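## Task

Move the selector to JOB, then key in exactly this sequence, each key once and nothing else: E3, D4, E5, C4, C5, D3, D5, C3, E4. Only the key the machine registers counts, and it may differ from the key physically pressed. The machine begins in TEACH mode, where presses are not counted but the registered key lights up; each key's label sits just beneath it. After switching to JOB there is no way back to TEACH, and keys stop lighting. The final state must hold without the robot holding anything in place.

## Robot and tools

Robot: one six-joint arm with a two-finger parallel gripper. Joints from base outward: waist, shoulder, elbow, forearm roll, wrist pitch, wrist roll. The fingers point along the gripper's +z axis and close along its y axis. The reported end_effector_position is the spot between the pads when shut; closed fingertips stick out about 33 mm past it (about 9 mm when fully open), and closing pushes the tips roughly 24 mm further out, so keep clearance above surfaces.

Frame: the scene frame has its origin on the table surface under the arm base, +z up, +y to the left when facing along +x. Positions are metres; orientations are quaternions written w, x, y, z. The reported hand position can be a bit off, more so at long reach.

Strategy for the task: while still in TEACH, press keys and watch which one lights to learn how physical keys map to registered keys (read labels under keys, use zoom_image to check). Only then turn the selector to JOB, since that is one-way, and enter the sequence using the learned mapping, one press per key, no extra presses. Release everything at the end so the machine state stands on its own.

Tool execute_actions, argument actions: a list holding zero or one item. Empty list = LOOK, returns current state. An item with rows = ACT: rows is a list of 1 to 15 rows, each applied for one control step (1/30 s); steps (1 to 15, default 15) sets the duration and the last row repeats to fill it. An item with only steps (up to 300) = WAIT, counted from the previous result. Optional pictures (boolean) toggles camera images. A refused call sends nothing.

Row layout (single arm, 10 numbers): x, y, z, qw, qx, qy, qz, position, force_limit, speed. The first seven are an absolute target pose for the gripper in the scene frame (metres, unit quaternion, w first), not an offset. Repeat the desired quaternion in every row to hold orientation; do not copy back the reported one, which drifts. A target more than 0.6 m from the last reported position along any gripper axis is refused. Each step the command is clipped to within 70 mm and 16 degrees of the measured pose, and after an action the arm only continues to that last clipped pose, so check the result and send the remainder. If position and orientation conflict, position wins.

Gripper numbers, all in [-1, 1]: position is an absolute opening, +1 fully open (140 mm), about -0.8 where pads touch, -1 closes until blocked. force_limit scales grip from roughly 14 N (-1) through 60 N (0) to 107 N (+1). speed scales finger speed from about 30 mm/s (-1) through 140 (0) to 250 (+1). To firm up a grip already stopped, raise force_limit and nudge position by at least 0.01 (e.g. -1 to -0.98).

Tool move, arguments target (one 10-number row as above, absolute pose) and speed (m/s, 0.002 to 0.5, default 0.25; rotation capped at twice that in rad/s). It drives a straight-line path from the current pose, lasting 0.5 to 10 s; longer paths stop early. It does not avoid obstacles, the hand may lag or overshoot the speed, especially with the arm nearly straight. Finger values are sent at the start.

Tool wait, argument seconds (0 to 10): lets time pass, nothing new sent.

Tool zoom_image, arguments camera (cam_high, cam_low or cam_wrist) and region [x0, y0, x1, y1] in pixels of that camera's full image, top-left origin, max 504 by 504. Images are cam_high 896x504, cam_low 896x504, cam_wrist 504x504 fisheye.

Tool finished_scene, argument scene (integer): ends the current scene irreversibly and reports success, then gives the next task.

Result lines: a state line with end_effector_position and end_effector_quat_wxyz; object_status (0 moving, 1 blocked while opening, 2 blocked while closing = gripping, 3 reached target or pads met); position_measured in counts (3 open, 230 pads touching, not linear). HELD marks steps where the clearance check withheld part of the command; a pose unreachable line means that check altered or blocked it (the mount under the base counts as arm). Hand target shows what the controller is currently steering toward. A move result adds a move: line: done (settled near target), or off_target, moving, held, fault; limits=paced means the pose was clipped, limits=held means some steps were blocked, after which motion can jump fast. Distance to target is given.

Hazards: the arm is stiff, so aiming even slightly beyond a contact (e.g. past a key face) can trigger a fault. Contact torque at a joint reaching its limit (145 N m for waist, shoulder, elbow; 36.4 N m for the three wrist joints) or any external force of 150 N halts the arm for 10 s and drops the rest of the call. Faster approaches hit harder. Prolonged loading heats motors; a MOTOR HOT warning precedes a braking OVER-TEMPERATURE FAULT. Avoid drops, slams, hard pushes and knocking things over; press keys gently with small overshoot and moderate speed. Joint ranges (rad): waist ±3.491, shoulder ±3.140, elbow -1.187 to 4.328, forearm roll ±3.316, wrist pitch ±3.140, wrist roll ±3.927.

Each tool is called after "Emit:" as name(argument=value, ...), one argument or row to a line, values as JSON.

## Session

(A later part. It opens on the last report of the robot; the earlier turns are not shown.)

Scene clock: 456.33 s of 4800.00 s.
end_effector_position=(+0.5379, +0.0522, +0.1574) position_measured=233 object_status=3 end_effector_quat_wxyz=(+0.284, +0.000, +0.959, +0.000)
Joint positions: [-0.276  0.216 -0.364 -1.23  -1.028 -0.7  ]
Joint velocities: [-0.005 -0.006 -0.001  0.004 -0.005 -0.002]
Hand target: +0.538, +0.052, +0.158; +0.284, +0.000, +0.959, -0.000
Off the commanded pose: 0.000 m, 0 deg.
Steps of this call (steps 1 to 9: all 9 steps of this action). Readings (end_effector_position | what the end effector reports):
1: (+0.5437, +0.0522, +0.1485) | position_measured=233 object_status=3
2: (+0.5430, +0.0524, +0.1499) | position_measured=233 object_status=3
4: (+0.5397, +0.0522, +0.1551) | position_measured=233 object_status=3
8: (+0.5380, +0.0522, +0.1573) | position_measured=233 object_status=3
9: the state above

Emit:
execute_actions(
  actions=[
    {"rows":[[0.5313,0.0655,0.1541,0.284,0,0.959,0,-1,0,0.5],[0.5313,0.0655,0.1541,0.284,0,0.959,0,-1,0,0.5],[0.5248,0.0788,0.1505,0.284,0,0.959,0,-1,0,0.5],[0.5248,0.0788,0.1505,0.284,0,0.959,0,-1,0,0.5],[0.5183,0.0920,0.1470,0.284,0,0.959,0,-1,0,0.5],[0.5183,0.0920,0.1470,0.284,0,0.959,0,-1,0,0.5],[0.5118,0.1053,0.1434,0.284,0,0.959,0,-1,0,0.5],[0.5118,0.1053,0.1434,0.284,0,0.959,0,-1,0,0.5],[0.5053,0.1186,0.1399,0.284,0,0.959,0,-1,0,0.5]],"steps":15},
  ],
  pictures=false,
)

Emit:
execute_actions(
  actions=[
    {"rows":[[0.5053,0.1186,0.1399,0.284,0,0.959,0,-1,0,0.5]],"steps":6},
  ],
  pictures=false,
)

Emit:
execute_actions(
  actions=[
    {"rows":[[0.5064,0.1186,0.1382,0.284,0,0.959,0,-1,0,0.5],[0.5074,0.1186,0.1366,0.284,0,0.959,0,-1,0,0.5],[0.5083,0.1186,0.1353,0.284,0,0.959,0,-1,0,0.5],[0.5091,0.1186,0.1340,0.284,0,0.959,0,-1,0,0.5],[0.5096,0.1186,0.1332,0.284,0,0.959,0,-1,0,0.5],[0.5100,0.1186,0.1325,0.284,0,0.959,0,-1,0,0.5],[0.5104,0.1186,0.1320,0.284,0,0.959,0,-1,0,0.5],[0.5108,0.1186,0.1314,0.284,0,0.959,0,-1,0,0.5]],"steps":15},
  ],
  pictures=false,
)

Emit:
execute_actions(
  actions=[
    {"rows":[[0.5053,0.1186,0.1399,0.284,0,0.959,0,-1,0,0.5]],"steps":9},
  ],
  pictures=false,
)

Emit:
execute_actions(
  actions=[
    {"rows":[[0.5061,0.1051,0.1399,0.284,0,0.959,0,-1,0,0.5],[0.5061,0.1051,0.1399,0.284,0,0.959,0,-1,0,0.5],[0.5069,0.0916,0.1399,0.284,0,0.959,0,-1,0,0.5],[0.5069,0.0916,0.1399,0.284,0,0.959,0,-1,0,0.5],[0.5077,0.0782,0.1399,0.284,0,0.959,0,-1,0,0.5],[0.5077,0.0782,0.1399,0.284,0,0.959,0,-1,0,0.5],[0.5085,0.0647,0.1399,0.284,0,0.959,0,-1,0,0.5],[0.5085,0.0647,0.1399,0.284,0,0.959,0,-1,0,0.5],[0.5093,0.0512,0.1399,0.284,0,0.959,0,-1,0,0.5]],"steps":15},
  ],
  pictures=false,
)

Emit:
execute_actions(
  actions=[
    {"rows":[[0.5093,0.0512,0.1399,0.284,0,0.959,0,-1,0,0.5]],"steps":6},
  ],
  pictures=false,
)

Emit:
execute_actions(
  actions=[
    {"rows":[[0.5104,0.0512,0.1382,0.284,0,0.959,0,-1,0,0.5],[0.5114,0.0512,0.1366,0.284,0,0.959,0,-1,0,0.5],[0.5123,0.0512,0.1353,0.284,0,0.959,0,-1,0,0.5],[0.5131,0.0512,0.1340,0.284,0,0.959,0,-1,0,0.5],[0.5136,0.0512,0.1332,0.284,0,0.959,0,-1,0,0.5],[0.5141,0.0512,0.1325,0.284,0,0.959,0,-1,0,0.5],[0.5146,0.0512,0.1317,0.284,0,0.959,0,-1,0,0.5],[0.5152,0.0512,0.1308,0.284,0,0.959,0,-1,0,0.5]],"steps":15},
  ],
  pictures=false,
)

Emit:
execute_actions(
  actions=[
    {"rows":[[0.5093,0.0512,0.1399,0.284,0,0.959,0,-1,0,0.5]],"steps":9},
  ],
  pictures=false,
)

Scene clock: 476.23 s of 4800.00 s.
end_effector_position=(+0.5066, +0.1164, +0.1401) position_measured=233 object_status=3 end_effector_quat_wxyz=(+0.285, -0.001, +0.959, +0.002)
Joint positions: [-0.162  0.017 -0.483 -1.224 -0.966 -0.826]
Joint velocities: [ 0.151 -0.211 -0.083  0.096  0.116 -0.227]
Hand target: +0.506, +0.119, +0.140; +0.284, -0.000, +0.959, +0.001
Off the commanded pose: 0.003 m, 0 deg.
Steps of this call (steps 1 to 90: nothing new was sent; then 16.40 s passed at rest; steps 91 to 105: all 15 steps of this action). Readings (end_effector_position | what the end effector reports):
91: (+0.5377, +0.0523, +0.1576) | position_measured=233 object_status=3
92: (+0.5370, +0.0535, +0.1573) | position_measured=233 object_status=3
94: (+0.5329, +0.0614, +0.1549) | position_measured=233 object_status=3
98: (+0.5224, +0.0833, +0.1484) | position_measured=233 object_status=3
105: the state above

Scene clock: 476.43 s of 4800.00 s.
end_effector_position=(+0.5054, +0.1185, +0.1399) position_measured=233 object_status=3 end_effector_quat_wxyz=(+0.284, -0.000, +0.959, +0.000)
Joint positions: [-0.152  0.005 -0.487 -1.216 -0.958 -0.842]
Joint velocities: [ 0.007 -0.007 -0.002  0.006  0.005 -0.012]
Hand target: +0.505, +0.119, +0.140; +0.284, -0.000, +0.959, +0.000
Off the commanded pose: 0.000 m, 0 deg.
Steps of this call (steps 1 to 6: all 6 steps of this action). Readings (end_effector_position | what the end effector reports):
1: (+0.5060, +0.1176, +0.1400) | position_measured=233 object_status=3
2: (+0.5057, +0.1181, +0.1399) | position_measured=233 object_status=3
4: (+0.5054, +0.1184, +0.1399) | position_measured=233 object_status=3
6: the state above

Scene clock: 476.93 s of 4800.00 s.
end_effector_position=(+0.5108, +0.1186, +0.1315) position_measured=233 object_status=3 end_effector_quat_wxyz=(+0.284, -0.000, +0.959, +0.000)
Joint positions: [-0.134  0.024 -0.482 -1.23  -0.938 -0.833]
Joint velocities: [ 0.001  0.001  0.002 -0.001  0.002  0.001]
Hand target: +0.511, +0.119, +0.131; +0.284, -0.000, +0.959, +0.000
Off the commanded pose: 0.000 m, 0 deg.
Steps of this call (steps 1 to 15: all 15 steps of this action). Readings (end_effector_position | what the end effector reports):
1: (+0.5054, +0.1186, +0.1398) | position_measured=233 object_status=3
2: (+0.5055, +0.1185, +0.1393) | position_measured=233 object_status=3
4: (+0.5068, +0.1185, +0.1371) | position_measured=233 object_status=3
8: (+0.5096, +0.1186, +0.1331) | position_measured=233 object_status=3
15: the state above

Scene clock: 477.23 s of 4800.00 s.
end_effector_position=(+0.5054, +0.1186, +0.1397) position_measured=233 object_status=3 end_effector_quat_wxyz=(+0.284, +0.000, +0.959, +0.000)
Joint positions: [-0.151  0.005 -0.487 -1.216 -0.957 -0.843]
Joint velocities: [-0.005 -0.006  0.     0.004 -0.006 -0.003]
Hand target: +0.505, +0.119, +0.140; +0.284, +0.000, +0.959, -0.000
Off the commanded pose: 0.000 m, 0 deg.
Steps of this call (steps 1 to 9: all 9 steps of this action). Readings (end_effector_position | what the end effector reports):
1: (+0.5108, +0.1186, +0.1315) | position_measured=233 object_status=3
2: (+0.5102, +0.1189, +0.1327) | position_measured=233 object_status=3
4: (+0.5071, +0.1187, +0.1375) | position_measured=233 object_status=3
8: (+0.5055, +0.1186, +0.1396) | position_measured=233 object_status=3
9: the state above

Scene clock: 477.73 s of 4800.00 s.
end_effector_position=(+0.5085, +0.0527, +0.1400) position_measured=233 object_status=3 end_effector_quat_wxyz=(+0.284, +0.001, +0.959, -0.001)
Joint positions: [-0.28   0.18  -0.449 -1.254 -1.014 -0.648]
Joint velocities: [-0.082  0.151  0.055 -0.044 -0.06   0.154]
Hand target: +0.509, +0.051, +0.140; +0.284, +0.000, +0.959, -0.000
Off the commanded pose: 0.002 m, 0 deg.
Steps of this call (steps 1 to 15: all 15 steps of this action). Readings (end_effector_position | what the end effector reports):
1: (+0.5054, +0.1185, +0.1399) | position_measured=233 object_status=3
2: (+0.5054, +0.1170, +0.1402) | position_measured=233 object_status=3
4: (+0.5056, +0.1082, +0.1401) | position_measured=233 object_status=3
8: (+0.5063, +0.0855, +0.1402) | position_measured=233 object_status=3
15: the state above

Scene clock: 477.93 s of 4800.00 s.
end_effector_position=(+0.5093, +0.0513, +0.1399) position_measured=233 object_status=3 end_effector_quat_wxyz=(+0.284, -0.000, +0.959, -0.000)
Joint positions: [-0.284  0.187 -0.446 -1.257 -1.017 -0.639]
Joint velocities: [-0.003  0.004  0.002 -0.002 -0.002  0.004]
Hand target: +0.509, +0.051, +0.140; +0.284, +0.000, +0.959, -0.000
Off the commanded pose: 0.000 m, 0 deg.
Steps of this call (steps 1 to 6: all 6 steps of this action). Readings (end_effector_position | what the end effector reports):
1: (+0.5088, +0.0519, +0.1399) | position_measured=233 object_status=3
2: (+0.5090, +0.0516, +0.1399) | position_measured=233 object_status=3
4: (+0.5092, +0.0514, +0.1399) | position_measured=233 object_status=3
6: the state above

Scene clock: 478.43 s of 4800.00 s.
end_effector_position=(+0.5151, +0.0512, +0.1309) position_measured=233 object_status=3 end_effector_quat_wxyz=(+0.284, -0.000, +0.959, -0.000)
Joint positions: [-0.265  0.206 -0.441 -1.273 -0.999 -0.629]
Joint velocities: [ 0.003  0.002  0.002 -0.002  0.003  0.   ]
Hand target: +0.515, +0.051, +0.131; +0.284, -0.000, +0.959, +0.000
Off the commanded pose: 0.000 m, 0 deg.
Steps of this call (steps 1 to 15: all 15 steps of this action). Readings (end_effector_position | what the end effector reports):
1: (+0.5093, +0.0512, +0.1399) | position_measured=233 object_status=3
2: (+0.5097, +0.0512, +0.1394) | position_measured=233 object_status=3
4: (+0.5111, +0.0512, +0.1372) | position_measured=233 object_status=3
8: (+0.5137, +0.0512, +0.1330) | position_measured=233 object_status=3
15: the state above

Scene clock: 478.73 s of 4800.00 s.
end_effector_position=(+0.5094, +0.0512, +0.1397) position_measured=233 object_status=3 end_effector_quat_wxyz=(+0.284, +0.000, +0.959, +0.000)
Joint positions: [-0.283  0.188 -0.446 -1.258 -1.017 -0.639]
Joint velocities: [-0.005 -0.006 -0.001  0.006 -0.006 -0.003]
Hand target: +0.509, +0.051, +0.140; +0.284, +0.000, +0.959, -0.000
Off the commanded pose: 0.000 m, 0 deg.
Steps of this call (steps 1 to 9: all 9 steps of this action). Readings (end_effector_position | what the end effector reports):
1: (+0.5151, +0.0512, +0.1309) | position_measured=233 object_status=3
2: (+0.5146, +0.0514, +0.1322) | position_measured=233 object_status=3
4: (+0.5113, +0.0512, +0.1373) | position_measured=233 object_status=3
8: (+0.5095, +0.0512, +0.1396) | position_measured=233 object_status=3
9: the state above

Emit:
execute_actions(
  actions=[
    {"rows":[[0.5142,0.0649,0.1434,0.284,0,0.959,0,-1,0,0.5],[0.5142,0.0649,0.1434,0.284,0,0.959,0,-1,0,0.5],[0.5191,0.0786,0.1470,0.284,0,0.959,0,-1,0,0.5],[0.5191,0.0786,0.1470,0.284,0,0.959,0,-1,0,0.5],[0.5240,0.0922,0.1505,0.284,0,0.959,0,-1,0,0.5],[0.5240,0.0922,0.1505,0.284,0,0.959,0,-1,0,0.5],[0.5289,0.1059,0.1541,0.284,0,0.959,0,-1,0,0.5],[0.5289,0.1059,0.1541,0.284,0,0.959,0,-1,0,0.5],[0.5338,0.1196,0.1576,0.284,0,0.959,0,-1,0,0.5]],"steps":15},
  ],
  pictures=false,
)

Emit:
execute_actions(
  actions=[
    {"rows":[[0.5338,0.1196,0.1576,0.284,0,0.959,0,-1,0,0.5]],"steps":6},
  ],
  pictures=false,
)

Emit:
execute_actions(
  actions=[
    {"rows":[[0.5349,0.1196,0.1559,0.284,0,0.959,0,-1,0,0.5],[0.5359,0.1196,0.1543,0.284,0,0.959,0,-1,0,0.5],[0.5368,0.1196,0.1530,0.284,0,0.959,0,-1,0,0.5],[0.5376,0.1196,0.1517,0.284,0,0.959,0,-1,0,0.5],[0.5381,0.1196,0.1509,0.284,0,0.959,0,-1,0,0.5],[0.5386,0.1196,0.1502,0.284,0,0.959,0,-1,0,0.5],[0.5391,0.1196,0.1495,0.284,0,0.959,0,-1,0,0.5],[0.5395,0.1196,0.1488,0.284,0,0.959,0,-1,0,0.5]],"steps":15},
  ],
  pictures=false,
)

Emit:
execute_actions(
  actions=[
    {"rows":[[0.5338,0.1196,0.1576,0.284,0,0.959,0,-1,0,0.5]],"steps":9},
  ],
  pictures=false,
)

Emit:
execute_actions(
  actions=[
    {"rows":[[0.5228,0.1125,0.1505,0.284,0,0.959,0,-1,0,0.5],[0.5228,0.1125,0.1505,0.284,0,0.959,0,-1,0,0.5],[0.5118,0.1053,0.1434,0.284,0,0.959,0,-1,0,0.5],[0.5118,0.1053,0.1434,0.284,0,0.959,0,-1,0,0.5],[0.5008,0.0982,0.1364,0.284,0,0.959,0,-1,0,0.5],[0.5008,0.0982,0.1364,0.284,0,0.959,0,-1,0,0.5],[0.4898,0.0910,0.1293,0.284,0,0.959,0,-1,0,0.5],[0.4898,0.0910,0.1293,0.284,0,0.959,0,-1,0,0.5],[0.4788,0.0839,0.1222,0.284,0,0.959,0,-1,0,0.5]],"steps":15},
  ],
  pictures=false,
)

Emit:
execute_actions(
  actions=[
    {"rows":[[0.4788,0.0839,0.1222,0.284,0,0.959,0,-1,0,0.5]],"steps":6},
  ],
  pictures=false,
)

Emit:
execute_actions(
  actions=[
    {"rows":[[0.4799,0.0839,0.1205,0.284,0,0.959,0,-1,0,0.5],[0.4809,0.0839,0.1189,0.284,0,0.959,0,-1,0,0.5],[0.4818,0.0839,0.1176,0.284,0,0.959,0,-1,0,0.5],[0.4826,0.0839,0.1163,0.284,0,0.959,0,-1,0,0.5],[0.4831,0.0839,0.1155,0.284,0,0.959,0,-1,0,0.5],[0.4836,0.0839,0.1148,0.284,0,0.959,0,-1,0,0.5],[0.4840,0.0839,0.1142,0.284,0,0.959,0,-1,0,0.5],[0.4844,0.0839,0.1135,0.284,0,0.959,0,-1,0,0.5]],"steps":15},
  ],
  pictures=false,
)

Emit:
move(
  target=[0.455,0.0839,0.159,0.284,0,0.959,0,-1,0,0.5],
  speed=0.08,
)

Scene clock: 502.00 s of 4800.00 s.
end_effector_position=(+0.5335, +0.1188, +0.1576) position_measured=233 object_status=3 end_effector_quat_wxyz=(+0.285, -0.001, +0.958, +0.002)
Joint positions: [-0.161  0.052 -0.406 -1.196 -0.979 -0.875]
Joint velocities: [ 0.094 -0.06   0.037  0.099  0.051 -0.192]
Hand target: +0.534, +0.120, +0.158; +0.284, -0.000, +0.959, +0.000
Off the commanded pose: 0.001 m, 0 deg.
Steps of this call (steps 1 to 90: nothing new was sent; then 19.77 s passed at rest; steps 91 to 105: all 15 steps of this action). Readings (end_effector_position | what the end effector reports):
91: (+0.5093, +0.0513, +0.1400) | position_measured=233 object_status=3
92: (+0.5096, +0.0529, +0.1403) | position_measured=233 object_status=3
94: (+0.5131, +0.0623, +0.1426) | position_measured=233 object_status=3
98: (+0.5217, +0.0863, +0.1488) | position_measured=233 object_status=3
105: the state above

Scene clock: 502.20 s of 4800.00 s.
end_effector_position=(+0.5338, +0.1195, +0.1576) position_measured=233 object_status=3 end_effector_quat_wxyz=(+0.284, -0.000, +0.959, +0.000)
Joint positions: [-0.156  0.049 -0.404 -1.189 -0.976 -0.886]
Joint velocities: [ 0.004 -0.002  0.001  0.005  0.002 -0.006]
Hand target: +0.534, +0.120, +0.158; +0.284, -0.000, +0.959, +0.000
Off the commanded pose: 0.000 m, 0 deg.
Steps of this call (steps 1 to 6: all 6 steps of this action). Readings (end_effector_position | what the end effector reports):
1: (+0.5338, +0.1193, +0.1577) | position_measured=233 object_status=3
2: (+0.5338, +0.1194, +0.1576) | position_measured=233 object_status=3
4: (+0.5338, +0.1195, +0.1576) | position_measured=233 object_status=3
6: the state above

Scene clock: 502.70 s of 4800.00 s.
end_effector_position=(+0.5395, +0.1196, +0.1489) position_measured=233 object_status=3 end_effector_quat_wxyz=(+0.284, -0.000, +0.959, +0.000)
Joint positions: [-0.138  0.067 -0.399 -1.201 -0.956 -0.878]
Joint velocities: [ 0.002  0.002  0.001 -0.002  0.001 -0.   ]
Hand target: +0.540, +0.120, +0.149; +0.284, -0.000, +0.959, +0.000
Off the commanded pose: 0.000 m, 0 deg.
Steps of this call (steps 1 to 15: all 15 steps of this action). Readings (end_effector_position | what the end effector reports):
1: (+0.5339, +0.1196, +0.1575) | position_measured=233 object_status=3
2: (+0.5342, +0.1196, +0.1571) | position_measured=233 object_status=3
4: (+0.5355, +0.1196, +0.1550) | position_measured=233 object_status=3
8: (+0.5382, +0.1196, +0.1508) | position_measured=233 object_status=3
15: the state above

Scene clock: 503.00 s of 4800.00 s.
end_effector_position=(+0.5339, +0.1196, +0.1574) position_measured=233 object_status=3 end_effector_quat_wxyz=(+0.284, +0.000, +0.959, +0.000)
Joint positions: [-0.155  0.049 -0.404 -1.189 -0.975 -0.886]
Joint velocities: [-0.005 -0.006 -0.     0.005 -0.006 -0.002]
Hand target: +0.534, +0.120, +0.158; +0.284, +0.000, +0.959, -0.000
Off the commanded pose: 0.000 m, 0 deg.
Steps of this call (steps 1 to 9: all 9 steps of this action). Readings (end_effector_position | what the end effector reports):
1: (+0.5395, +0.1196, +0.1489) | position_measured=233 object_status=3
2: (+0.5388, +0.1199, +0.1502) | position_measured=233 object_status=3
4: (+0.5356, +0.1197, +0.1552) | position_measured=233 object_status=3
8: (+0.5340, +0.1196, +0.1573) | position_measured=233 object_status=3
9: the state above

Scene clock: 503.50 s of 4800.00 s.
end_effector_position=(+0.4796, +0.0846, +0.1225) position_measured=233 object_status=3 end_effector_quat_wxyz=(+0.283, +0.001, +0.959, -0.001)
Joint positions: [-0.221  0.06  -0.548 -1.265 -0.976 -0.688]
Joint velocities: [-0.063  0.039 -0.048 -0.057 -0.031  0.142]
Hand target: +0.479, +0.084, +0.122; +0.284, +0.000, +0.959, -0.000
Off the commanded pose: 0.001 m, 0 deg.
Steps of this call (steps 1 to 15: all 15 steps of this action). Readings (end_effector_position | what the end effector reports):
1: (+0.5337, +0.1194, +0.1574) | position_measured=233 object_status=3
2: (+0.5319, +0.1182, +0.1564) | position_measured=233 object_status=3
4: (+0.5242, +0.1134, +0.1513) | position_measured=233 object_status=3
8: (+0.5051, +0.1015, +0.1389) | position_measured=233 object_status=3
15: the state above

Scene clock: 503.70 s of 4800.00 s.
end_effector_position=(+0.4788, +0.0839, +0.1222) position_measured=233 object_status=3 end_effector_quat_wxyz=(+0.284, +0.000, +0.959, -0.000)
Joint positions: [-0.225  0.062 -0.55  -1.269 -0.978 -0.68 ]
Joint velocities: [-0.002  0.003 -0.002 -0.001 -0.002  0.005]
Hand target: +0.479, +0.084, +0.122; +0.284, +0.000, +0.959, -0.000
Off the commanded pose: 0.000 m, 0 deg.
Steps of this call (steps 1 to 6: all 6 steps of this action). Readings (end_effector_position | what the end effector reports):
1: (+0.4792, +0.0843, +0.1223) | position_measured=233 object_status=3
2: (+0.4790, +0.0841, +0.1222) | position_measured=233 object_status=3
4: (+0.4789, +0.0840, +0.1222) | position_measured=233 object_status=3
6: the state above

Scene clock: 504.20 s of 4800.00 s.
end_effector_position=(+0.4843, +0.0839, +0.1136) position_measured=233 object_status=3 end_effector_quat_wxyz=(+0.284, -0.000, +0.959, -0.000)
Joint positions: [-0.206  0.082 -0.545 -1.287 -0.959 -0.668]
Joint velocities: [ 0.002  0.001 -0.001 -0.003  0.002  0.002]
Hand target: +0.484, +0.084, +0.114; +0.284, -0.000, +0.959, +0.000
Off the commanded pose: 0.000 m, 0 deg.
Steps of this call (steps 1 to 15: all 15 steps of this action). Readings (end_effector_position | what the end effector reports):
1: (+0.4789, +0.0839, +0.1221) | position_measured=233 object_status=3
2: (+0.4791, +0.0838, +0.1215) | position_measured=233 object_status=3
4: (+0.4804, +0.0838, +0.1193) | position_measured=233 object_status=3
8: (+0.4831, +0.0839, +0.1153) | position_measured=233 object_status=3
15: the state above

Scene clock: 505.47 s of 4800.00 s.
end_effector_position=(+0.4549, +0.0839, +0.1589) position_measured=233 object_status=3 end_effector_quat_wxyz=(+0.284, +0.000, +0.959, -0.000)
Joint positions: [-0.313 -0.018 -0.564 -1.197 -1.069 -0.726]
Joint velocities: [-0.002  0.     0.002  0.002 -0.002 -0.   ]
Hand target: +0.455, +0.084, +0.159; +0.284, +0.000, +0.959, -0.000
Off the commanded pose: 0.000 m, 0 deg.
move: done
camera_calibration (this result's frames):
cam_wrist: T_world_to_cam=[[-0.0801979, 0.995505, -0.0503842, -0.0481114], [0.587713, 0.0880514, 0.804264, -0.411114], [0.805085, 0.0348888, -0.592133, -0.0840366], [0, 0, 0, 1]] pos_world=[0.305416, 0.0870262, 0.278459]

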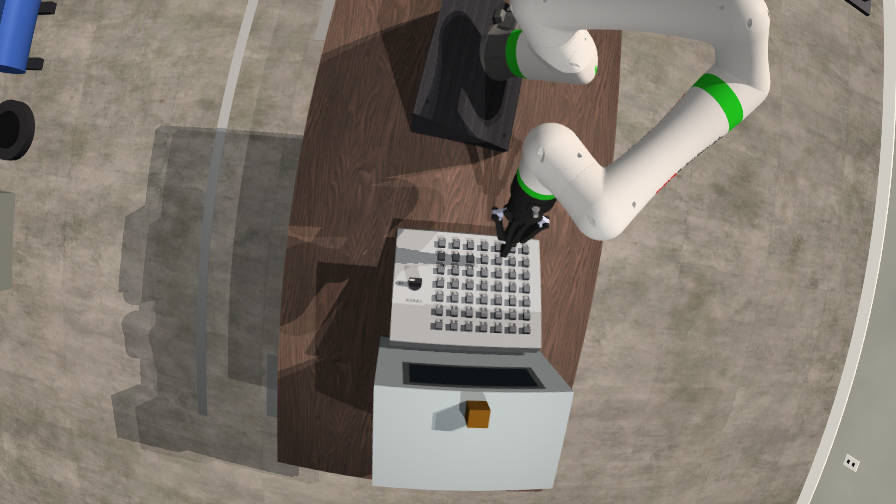

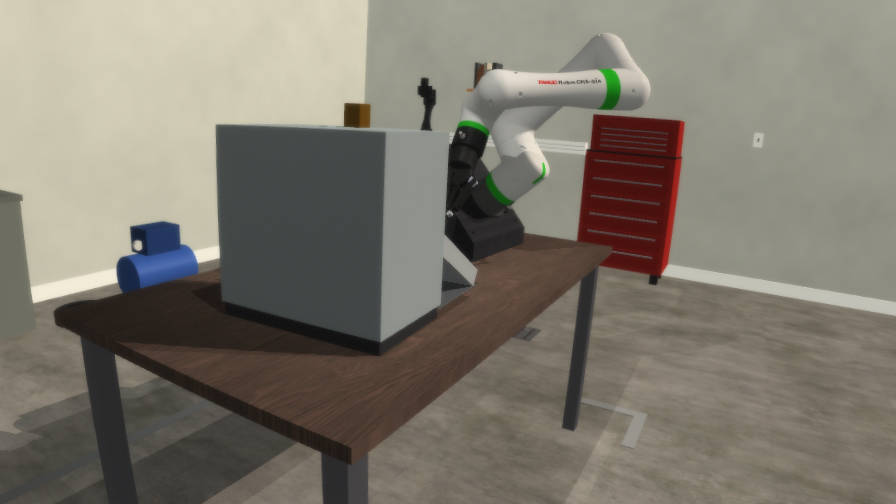

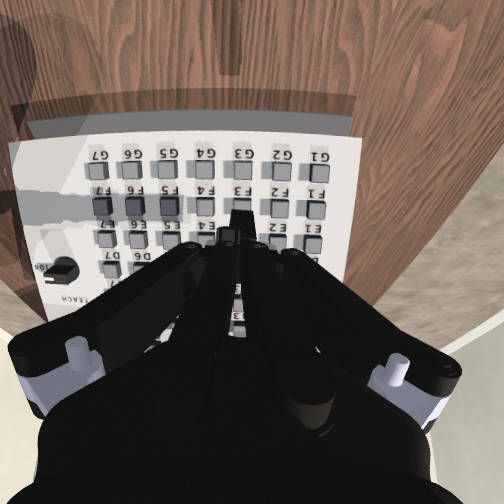

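Emit:
finished_scene(
  scene=1,
)

The scene is finished: the task was done.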